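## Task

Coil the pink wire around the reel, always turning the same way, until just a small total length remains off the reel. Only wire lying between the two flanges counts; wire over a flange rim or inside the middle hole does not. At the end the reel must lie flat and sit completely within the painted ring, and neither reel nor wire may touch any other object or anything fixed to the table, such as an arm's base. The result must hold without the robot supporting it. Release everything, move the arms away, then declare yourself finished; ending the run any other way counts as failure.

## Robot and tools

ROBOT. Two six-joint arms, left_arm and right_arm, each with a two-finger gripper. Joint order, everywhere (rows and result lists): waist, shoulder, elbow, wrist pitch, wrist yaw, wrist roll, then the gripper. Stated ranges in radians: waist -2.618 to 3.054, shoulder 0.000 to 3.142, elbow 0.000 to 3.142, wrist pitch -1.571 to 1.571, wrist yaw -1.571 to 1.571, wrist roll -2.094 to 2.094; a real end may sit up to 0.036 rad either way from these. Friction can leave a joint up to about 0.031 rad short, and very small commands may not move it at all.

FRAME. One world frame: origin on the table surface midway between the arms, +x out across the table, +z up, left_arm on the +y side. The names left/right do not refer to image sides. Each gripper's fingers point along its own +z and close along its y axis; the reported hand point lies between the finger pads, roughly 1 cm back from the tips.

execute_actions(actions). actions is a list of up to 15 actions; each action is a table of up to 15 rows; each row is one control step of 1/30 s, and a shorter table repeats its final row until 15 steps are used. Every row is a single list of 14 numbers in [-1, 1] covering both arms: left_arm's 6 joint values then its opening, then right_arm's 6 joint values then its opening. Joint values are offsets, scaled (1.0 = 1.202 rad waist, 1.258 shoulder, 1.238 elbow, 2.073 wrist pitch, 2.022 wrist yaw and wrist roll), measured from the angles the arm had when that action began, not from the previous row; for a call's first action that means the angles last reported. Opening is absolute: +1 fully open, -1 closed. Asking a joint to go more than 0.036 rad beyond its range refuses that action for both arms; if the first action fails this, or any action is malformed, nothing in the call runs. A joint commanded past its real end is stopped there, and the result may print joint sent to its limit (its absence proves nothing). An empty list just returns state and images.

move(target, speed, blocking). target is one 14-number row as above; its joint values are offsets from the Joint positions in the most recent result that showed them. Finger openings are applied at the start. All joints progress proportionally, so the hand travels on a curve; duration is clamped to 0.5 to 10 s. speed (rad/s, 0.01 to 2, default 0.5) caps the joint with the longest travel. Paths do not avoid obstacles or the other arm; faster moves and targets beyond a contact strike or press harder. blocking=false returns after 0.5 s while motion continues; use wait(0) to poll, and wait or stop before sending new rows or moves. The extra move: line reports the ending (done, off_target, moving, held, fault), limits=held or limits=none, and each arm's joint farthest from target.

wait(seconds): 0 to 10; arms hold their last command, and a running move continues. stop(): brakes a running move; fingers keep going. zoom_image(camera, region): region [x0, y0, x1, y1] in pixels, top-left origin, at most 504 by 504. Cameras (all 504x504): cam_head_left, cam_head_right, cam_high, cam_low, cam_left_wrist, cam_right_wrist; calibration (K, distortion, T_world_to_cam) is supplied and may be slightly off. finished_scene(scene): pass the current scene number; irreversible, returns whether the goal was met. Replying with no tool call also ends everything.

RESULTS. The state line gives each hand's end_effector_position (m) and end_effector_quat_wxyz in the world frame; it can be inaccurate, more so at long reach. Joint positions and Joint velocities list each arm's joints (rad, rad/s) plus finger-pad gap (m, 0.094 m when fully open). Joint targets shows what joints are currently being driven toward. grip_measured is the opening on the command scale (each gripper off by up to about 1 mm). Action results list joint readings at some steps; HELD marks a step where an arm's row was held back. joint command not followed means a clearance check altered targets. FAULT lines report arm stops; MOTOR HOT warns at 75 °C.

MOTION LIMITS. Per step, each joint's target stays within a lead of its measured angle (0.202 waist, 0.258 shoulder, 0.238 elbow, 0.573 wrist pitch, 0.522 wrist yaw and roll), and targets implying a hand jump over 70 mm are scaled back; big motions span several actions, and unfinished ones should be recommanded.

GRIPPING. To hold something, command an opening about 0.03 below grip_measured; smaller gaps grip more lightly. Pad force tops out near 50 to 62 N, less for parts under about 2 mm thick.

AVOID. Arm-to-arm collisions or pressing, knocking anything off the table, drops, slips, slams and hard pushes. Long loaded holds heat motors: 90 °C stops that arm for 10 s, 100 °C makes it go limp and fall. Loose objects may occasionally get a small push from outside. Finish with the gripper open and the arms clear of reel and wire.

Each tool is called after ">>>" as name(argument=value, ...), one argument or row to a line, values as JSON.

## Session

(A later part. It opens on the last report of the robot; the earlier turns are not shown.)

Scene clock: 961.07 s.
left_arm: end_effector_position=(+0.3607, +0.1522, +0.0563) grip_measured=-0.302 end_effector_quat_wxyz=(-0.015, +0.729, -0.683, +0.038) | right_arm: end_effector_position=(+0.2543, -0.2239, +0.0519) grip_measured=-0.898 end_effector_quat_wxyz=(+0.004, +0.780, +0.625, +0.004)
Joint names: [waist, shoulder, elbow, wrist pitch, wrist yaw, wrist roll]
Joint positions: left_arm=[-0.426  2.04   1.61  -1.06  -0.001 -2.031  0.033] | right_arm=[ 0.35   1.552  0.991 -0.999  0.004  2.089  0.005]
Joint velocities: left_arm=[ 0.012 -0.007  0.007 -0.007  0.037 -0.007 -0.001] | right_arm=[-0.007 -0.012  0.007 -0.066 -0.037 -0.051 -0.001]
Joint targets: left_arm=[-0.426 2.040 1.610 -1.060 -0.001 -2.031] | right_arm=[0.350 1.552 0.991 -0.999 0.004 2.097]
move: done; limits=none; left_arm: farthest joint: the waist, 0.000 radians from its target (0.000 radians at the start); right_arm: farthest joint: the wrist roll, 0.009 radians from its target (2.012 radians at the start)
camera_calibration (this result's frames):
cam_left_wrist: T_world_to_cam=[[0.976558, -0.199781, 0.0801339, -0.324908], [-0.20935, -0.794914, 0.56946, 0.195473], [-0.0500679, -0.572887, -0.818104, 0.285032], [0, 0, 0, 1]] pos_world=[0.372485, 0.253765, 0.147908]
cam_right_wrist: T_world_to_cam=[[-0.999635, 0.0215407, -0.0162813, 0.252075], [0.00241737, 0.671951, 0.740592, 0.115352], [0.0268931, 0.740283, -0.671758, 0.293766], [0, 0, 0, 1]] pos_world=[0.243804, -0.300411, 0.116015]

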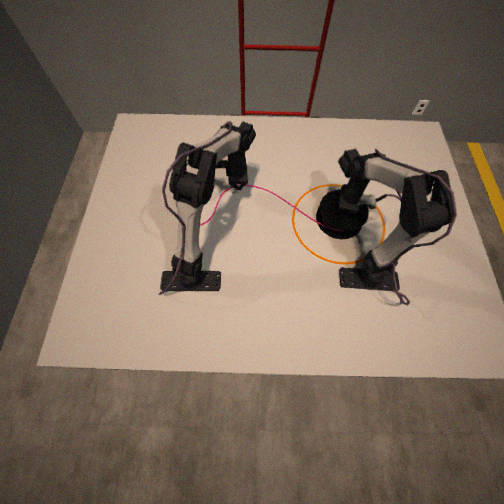

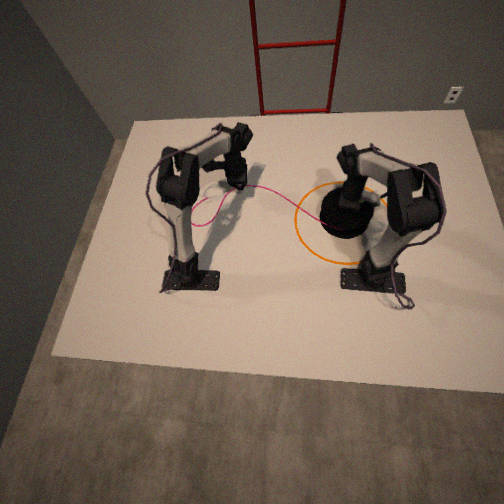

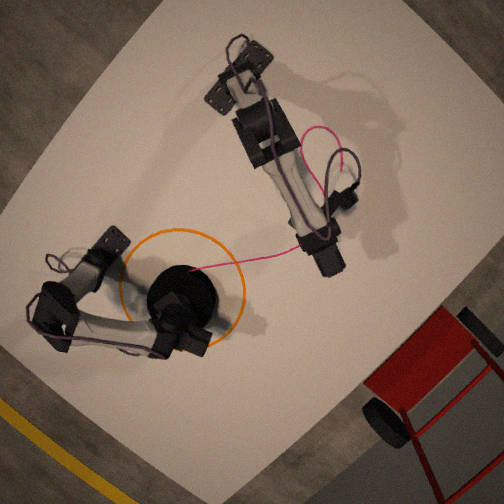

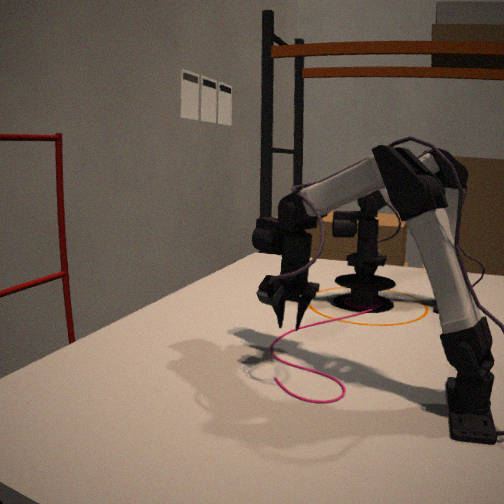

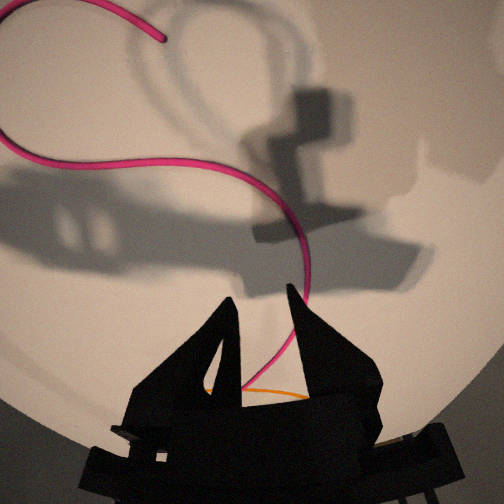

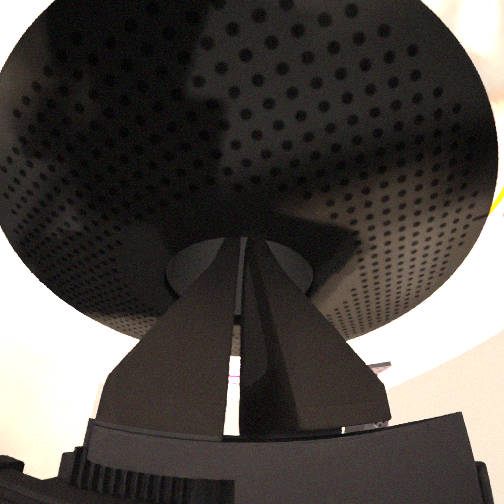

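Reopen the right grip and try a free half-stroke.

>>> execute_actions(
  actions=[
    [[0,0,0,0,0,0,-0.3, 0,0,0,0,0,0,-0.85],[0,0,0,0,0,0,-0.3, 0,0,0,0,0,0,-0.8],[0,0,0,0,0,0,-0.3, 0,0,0,0,0,0,-0.75],[0,0,0,0,0,0,-0.3, 0,0,0,0,0,0,-0.7],[0,0,0,0,0,0,-0.3, 0,0,0,0,0,0,-0.65],[0,0,0,0,0,0,-0.3, 0,0.005,-0.005,0,0,0,-0.6],[0,0,0,0,0,0,-0.3, 0,0.01,-0.01,0,0,0,-0.56],[0,0,0,0,0,0,-0.3, 0,0.015,-0.015,0,0,0,-0.53],[0,0,0,0,0,0,-0.3, 0,0.015,-0.015,0,0,0,-0.5],[0,0,0,0,0,0,-0.3, 0,0.015,-0.015,0,0,0,-0.48],[0,0,0,0,0,0,-0.3, 0,0.015,-0.015,0,0,0,-0.465],[0,0,0,0,0,0,-0.3, 0,0.015,-0.015,0,0,0,-0.45],[0,0,0,0,0,0,-0.3, 0,0.015,-0.015,0,0,0,-0.44]],
  ],
)

>>> move(
  target=[0,0,0,0,0,0,-0.3, 0,0.015,-0.015,0,0,-1,-0.44],
  speed=0.7,
)

Scene clock: 966.73 s.
left_arm: end_effector_position=(+0.3607, +0.1522, +0.0563) grip_measured=-0.302 end_effector_quat_wxyz=(-0.015, +0.729, -0.683, +0.038) | right_arm: end_effector_position=(+0.2542, -0.2240, +0.0519) grip_measured=-0.448 end_effector_quat_wxyz=(+0.004, +0.781, +0.625, +0.004)
Joint names: [waist, shoulder, elbow, wrist pitch, wrist yaw, wrist roll]
Joint positions: left_arm=[-0.426  2.04   1.61  -1.06  -0.001 -2.031  0.033] | right_arm=[ 0.35   1.552  0.991 -0.999  0.004  2.09   0.026]
Joint velocities: left_arm=[-0.012 -0.017  0.007  0.007 -0.051 -0.095  0.001] | right_arm=[ 0.022 -0.017  0.007  0.022 -0.051 -0.007 -0.   ]
Joint targets: left_arm=[-0.426 2.040 1.610 -1.060 -0.001 -2.031] | right_arm=[0.350 1.571 0.972 -0.999 0.004 2.089]
Step readings (joint positions):
0: left_arm=[-0.426 2.040 1.610 -1.060 -0.001 -2.031] | right_arm=[0.350 1.552 0.991 -0.999 0.004 2.090]
1: left_arm=[-0.426 2.040 1.610 -1.060 -0.001 -2.031] | right_arm=[0.350 1.552 0.991 -0.999 0.004 2.090]
2: left_arm=[-0.426 2.040 1.610 -1.060 -0.001 -2.031] | right_arm=[0.350 1.552 0.991 -0.999 0.004 2.090]
4: left_arm=[-0.426 2.040 1.610 -1.060 -0.001 -2.031] | right_arm=[0.350 1.552 0.991 -0.999 0.004 2.090]
8: left_arm=[-0.426 2.040 1.610 -1.060 -0.001 -2.031] | right_arm=[0.350 1.552 0.991 -0.999 0.004 2.090]
15: Joint positions above
camera_calibration (this result's frames):
cam_left_wrist: T_world_to_cam=[[0.976558, -0.199781, 0.0801339, -0.324908], [-0.20935, -0.794914, 0.56946, 0.195473], [-0.0500679, -0.572887, -0.818104, 0.285032], [0, 0, 0, 1]] pos_world=[0.372485, 0.253765, 0.147908]
cam_right_wrist: T_world_to_cam=[[-0.999625, 0.0223016, -0.0159194, 0.252135], [0.00319984, 0.672025, 0.740521, 0.115193], [0.0272131, 0.740192, -0.671844, 0.293691], [0, 0, 0, 1]] pos_world=[0.243679, -0.300424, 0.116026]

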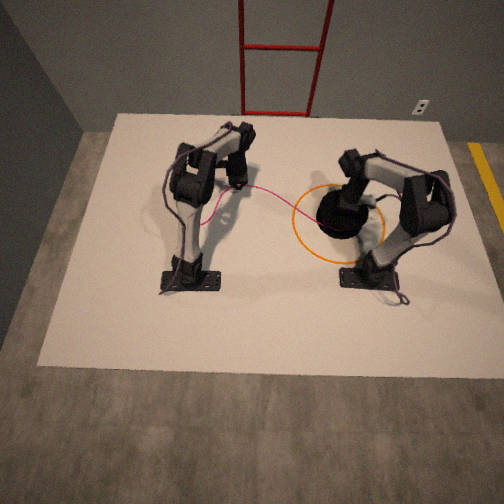

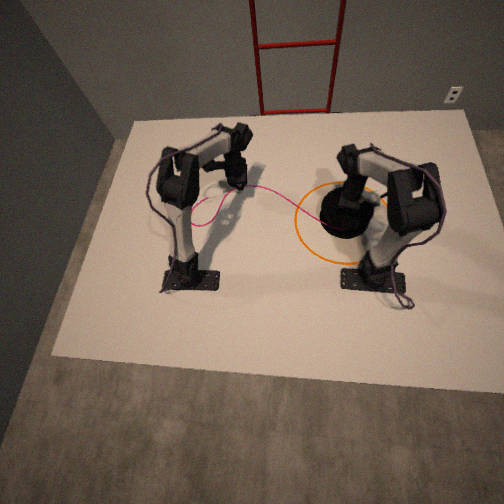

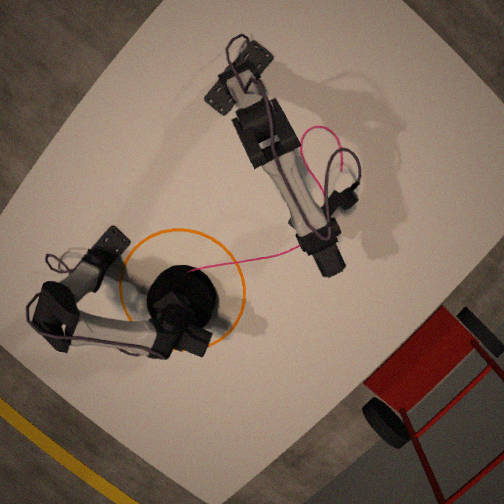

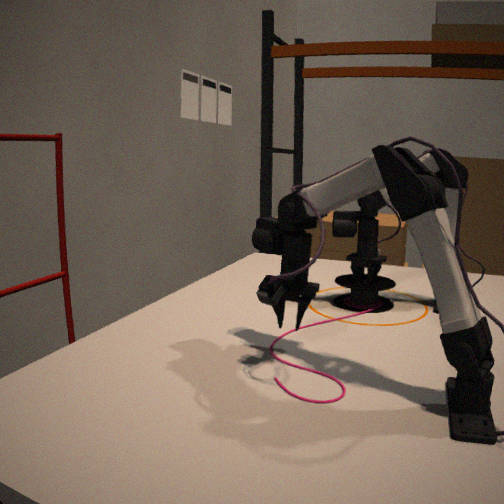

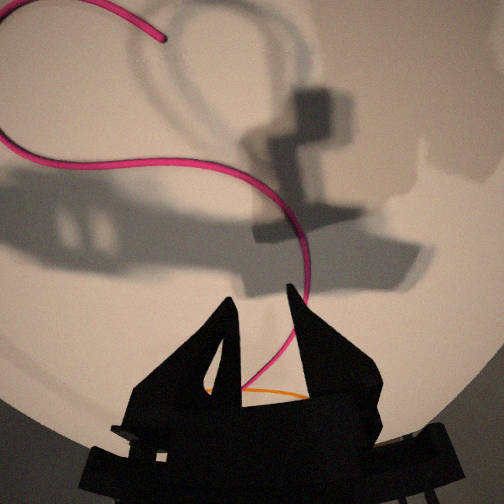

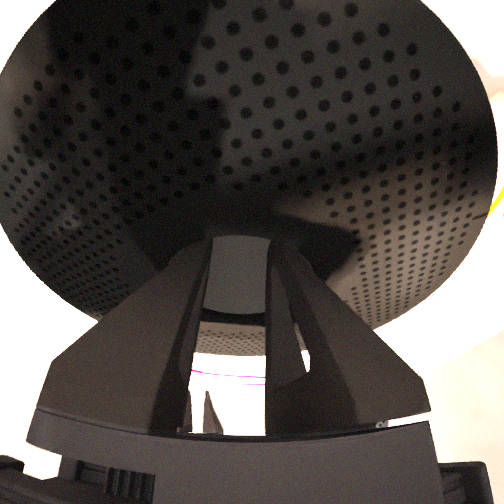

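Scene clock: 970.47 s.
left_arm: end_effector_position=(+0.3607, +0.1522, +0.0563) grip_measured=-0.302 end_effector_quat_wxyz=(-0.015, +0.729, -0.683, +0.038) | right_arm: end_effector_position=(+0.2542, -0.2240, +0.0519) grip_measured=-0.446 end_effector_quat_wxyz=(+0.005, -0.104, +0.995, -0.001)
Joint names: [waist, shoulder, elbow, wrist pitch, wrist yaw, wrist roll]
Joint positions: left_arm=[-0.426  2.04   1.61  -1.06  -0.001 -2.031  0.033] | right_arm=[ 0.35   1.552  0.991 -0.999  0.004  0.09   0.026]
Joint velocities: left_arm=[ 0.002  0.007 -0.012  0.007 -0.037 -0.022 -0.   ] | right_arm=[ 0.007 -0.007  0.002  0.037 -0.037 -0.022  0.   ]
Joint targets: left_arm=[-0.426 2.040 1.610 -1.060 -0.001 -2.031] | right_arm=[0.350 1.571 0.972 -0.999 0.003 0.068]
move: off_target (right_arm); limits=none; left_arm: farthest joint: the waist, 0.000 radians from its target (0.000 radians at the start); right_arm: farthest joint: the wrist roll, 0.022 radians from its target (2.022 radians at the start)
camera_calibration (this result's frames):
cam_left_wrist: T_world_to_cam=[[0.976558, -0.199781, 0.0801339, -0.324908], [-0.20935, -0.794914, 0.56946, 0.195473], [-0.0500679, -0.572887, -0.818104, 0.285032], [0, 0, 0, 1]] pos_world=[0.372485, 0.253765, 0.147908]
cam_right_wrist: T_world_to_cam=[[0.395504, -0.918464, -0.000369782, -0.313999], [-0.62348, -0.268775, 0.734188, 0.0641225], [-0.674425, -0.290144, -0.678946, 0.241662], [0, 0, 0, 1]] pos_world=[0.32715, -0.201045, 0.116882]

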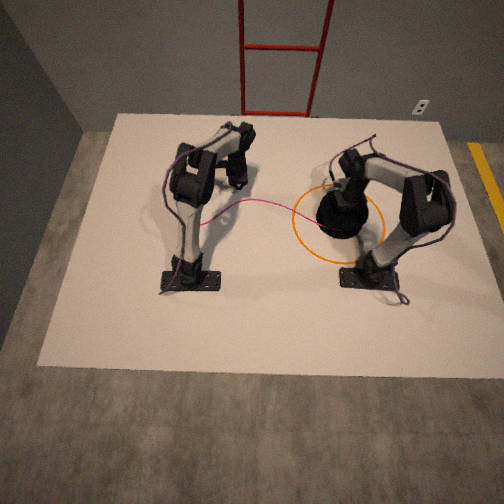

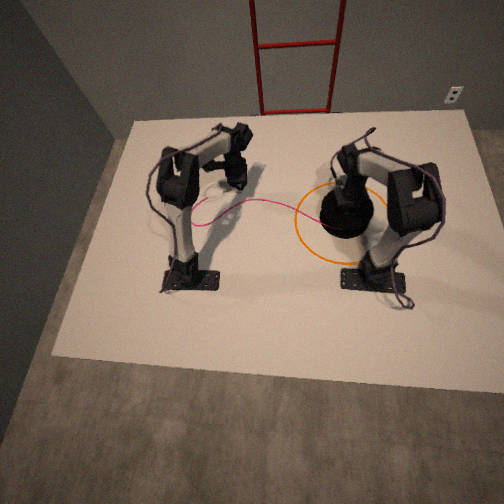

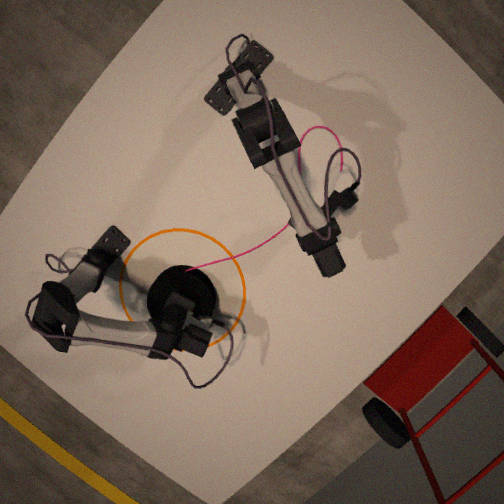

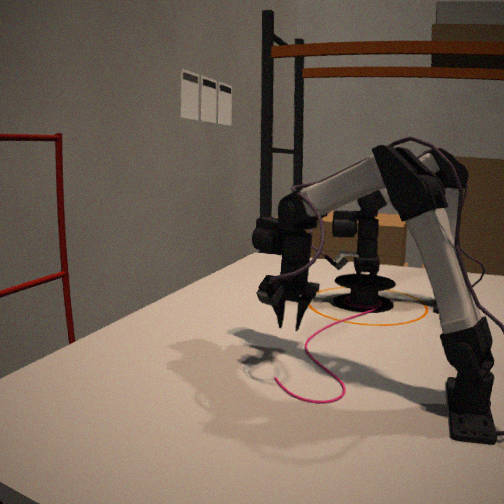

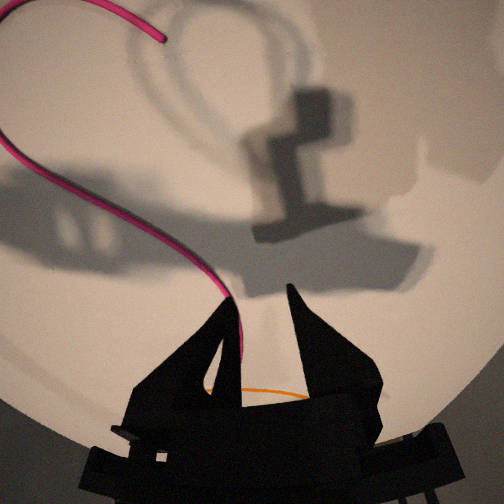

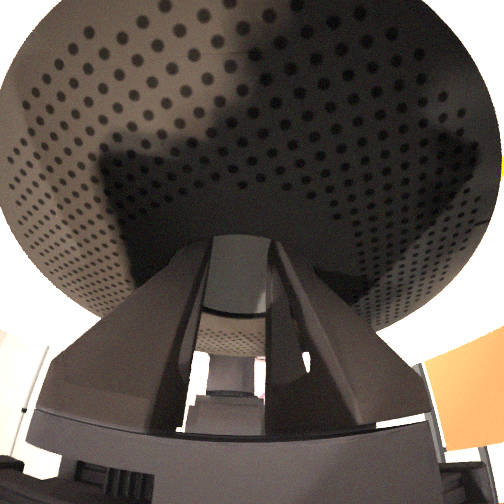

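>>> move(
  target=[0.45,-0.47,-0.33,0,0,0.2,-0.3, 0,0.015,-0.015,0,0,-1,-0.44],
  speed=0.8,
)

Scene clock: 976.40 s.
left_arm: end_effector_position=(+0.2935, +0.3519, +0.1410) grip_measured=-0.302 end_effector_quat_wxyz=(-0.102, +0.767, -0.626, +0.094) | right_arm: end_effector_position=(+0.2544, -0.2239, +0.0522) grip_measured=-0.445 end_effector_quat_wxyz=(-0.002, +0.893, -0.450, +0.005)
Joint names: [waist, shoulder, elbow, wrist pitch, wrist yaw, wrist roll]
Joint positions: left_arm=[ 0.108  1.464  1.229 -1.059 -0.001 -1.634  0.033] | right_arm=[ 0.35   1.552  0.992 -1.     0.004 -1.911  0.026]
Joint velocities: left_arm=[ 0.007 -0.002 -0.007 -0.022  0.007 -0.051 -0.   ] | right_arm=[-0.002 -0.012  0.007 -0.022 -0.051  0.051 -0.001]
Joint targets: left_arm=[0.115 1.449 1.202 -1.060 -0.001 -1.627] | right_arm=[0.350 1.571 0.972 -0.999 0.004 -1.932]
move: off_target (left_arm, right_arm); limits=none; left_arm: farthest joint: the elbow, 0.028 radians from its target (0.409 radians at the start); right_arm: farthest joint: the wrist roll, 0.021 radians from its target (2.022 radians at the start)
camera_calibration (this result's frames):
cam_left_wrist: T_world_to_cam=[[0.960746, -0.0709456, 0.268207, -0.293317], [-0.199706, -0.847913, 0.491081, 0.318842], [0.192576, -0.525366, -0.828797, 0.378948], [0, 0, 0, 1]] pos_world=[0.272501, 0.448628, 0.236164]
cam_right_wrist: T_world_to_cam=[[0.669975, 0.742381, 0.00213489, -0.0120995], [0.49291, -0.446983, 0.746489, -0.260476], [0.555133, -0.499077, -0.665394, -0.118269], [0, 0, 0, 1]] pos_world=[0.202153, -0.166471, 0.115773]

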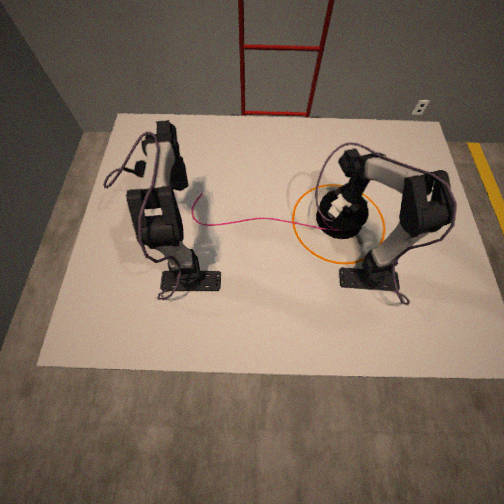

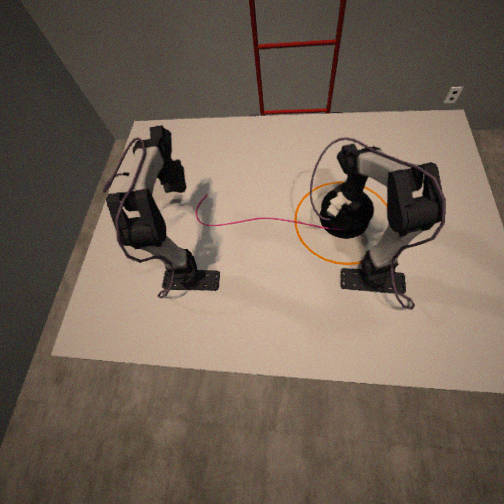

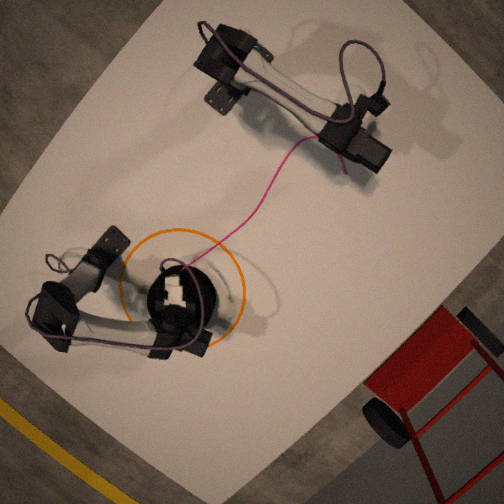

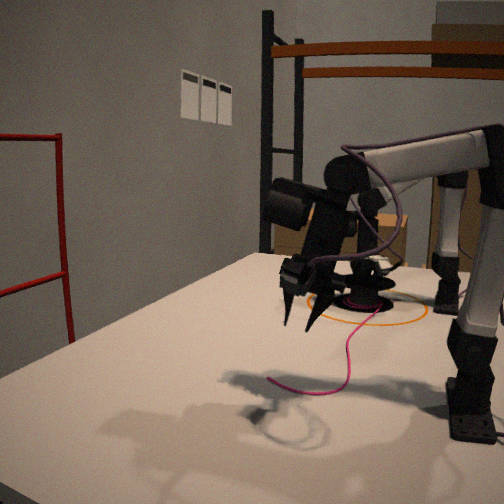

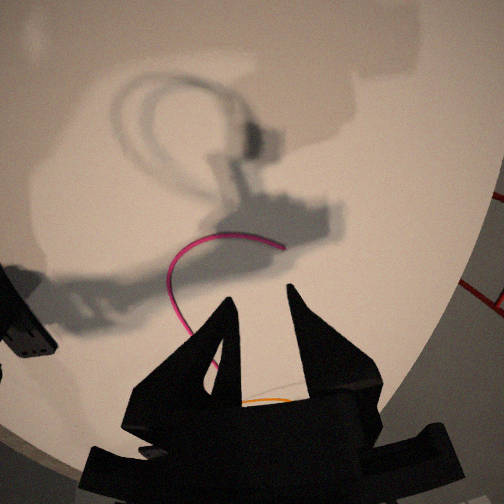

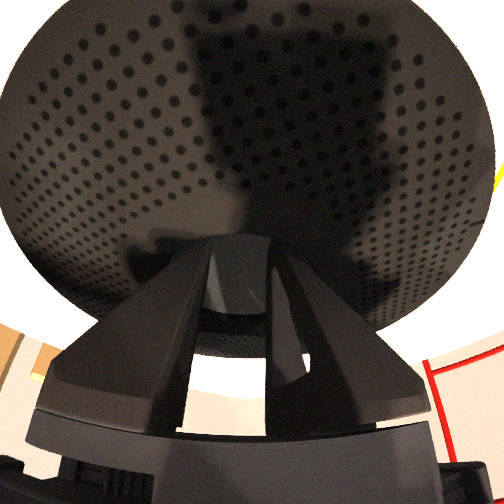

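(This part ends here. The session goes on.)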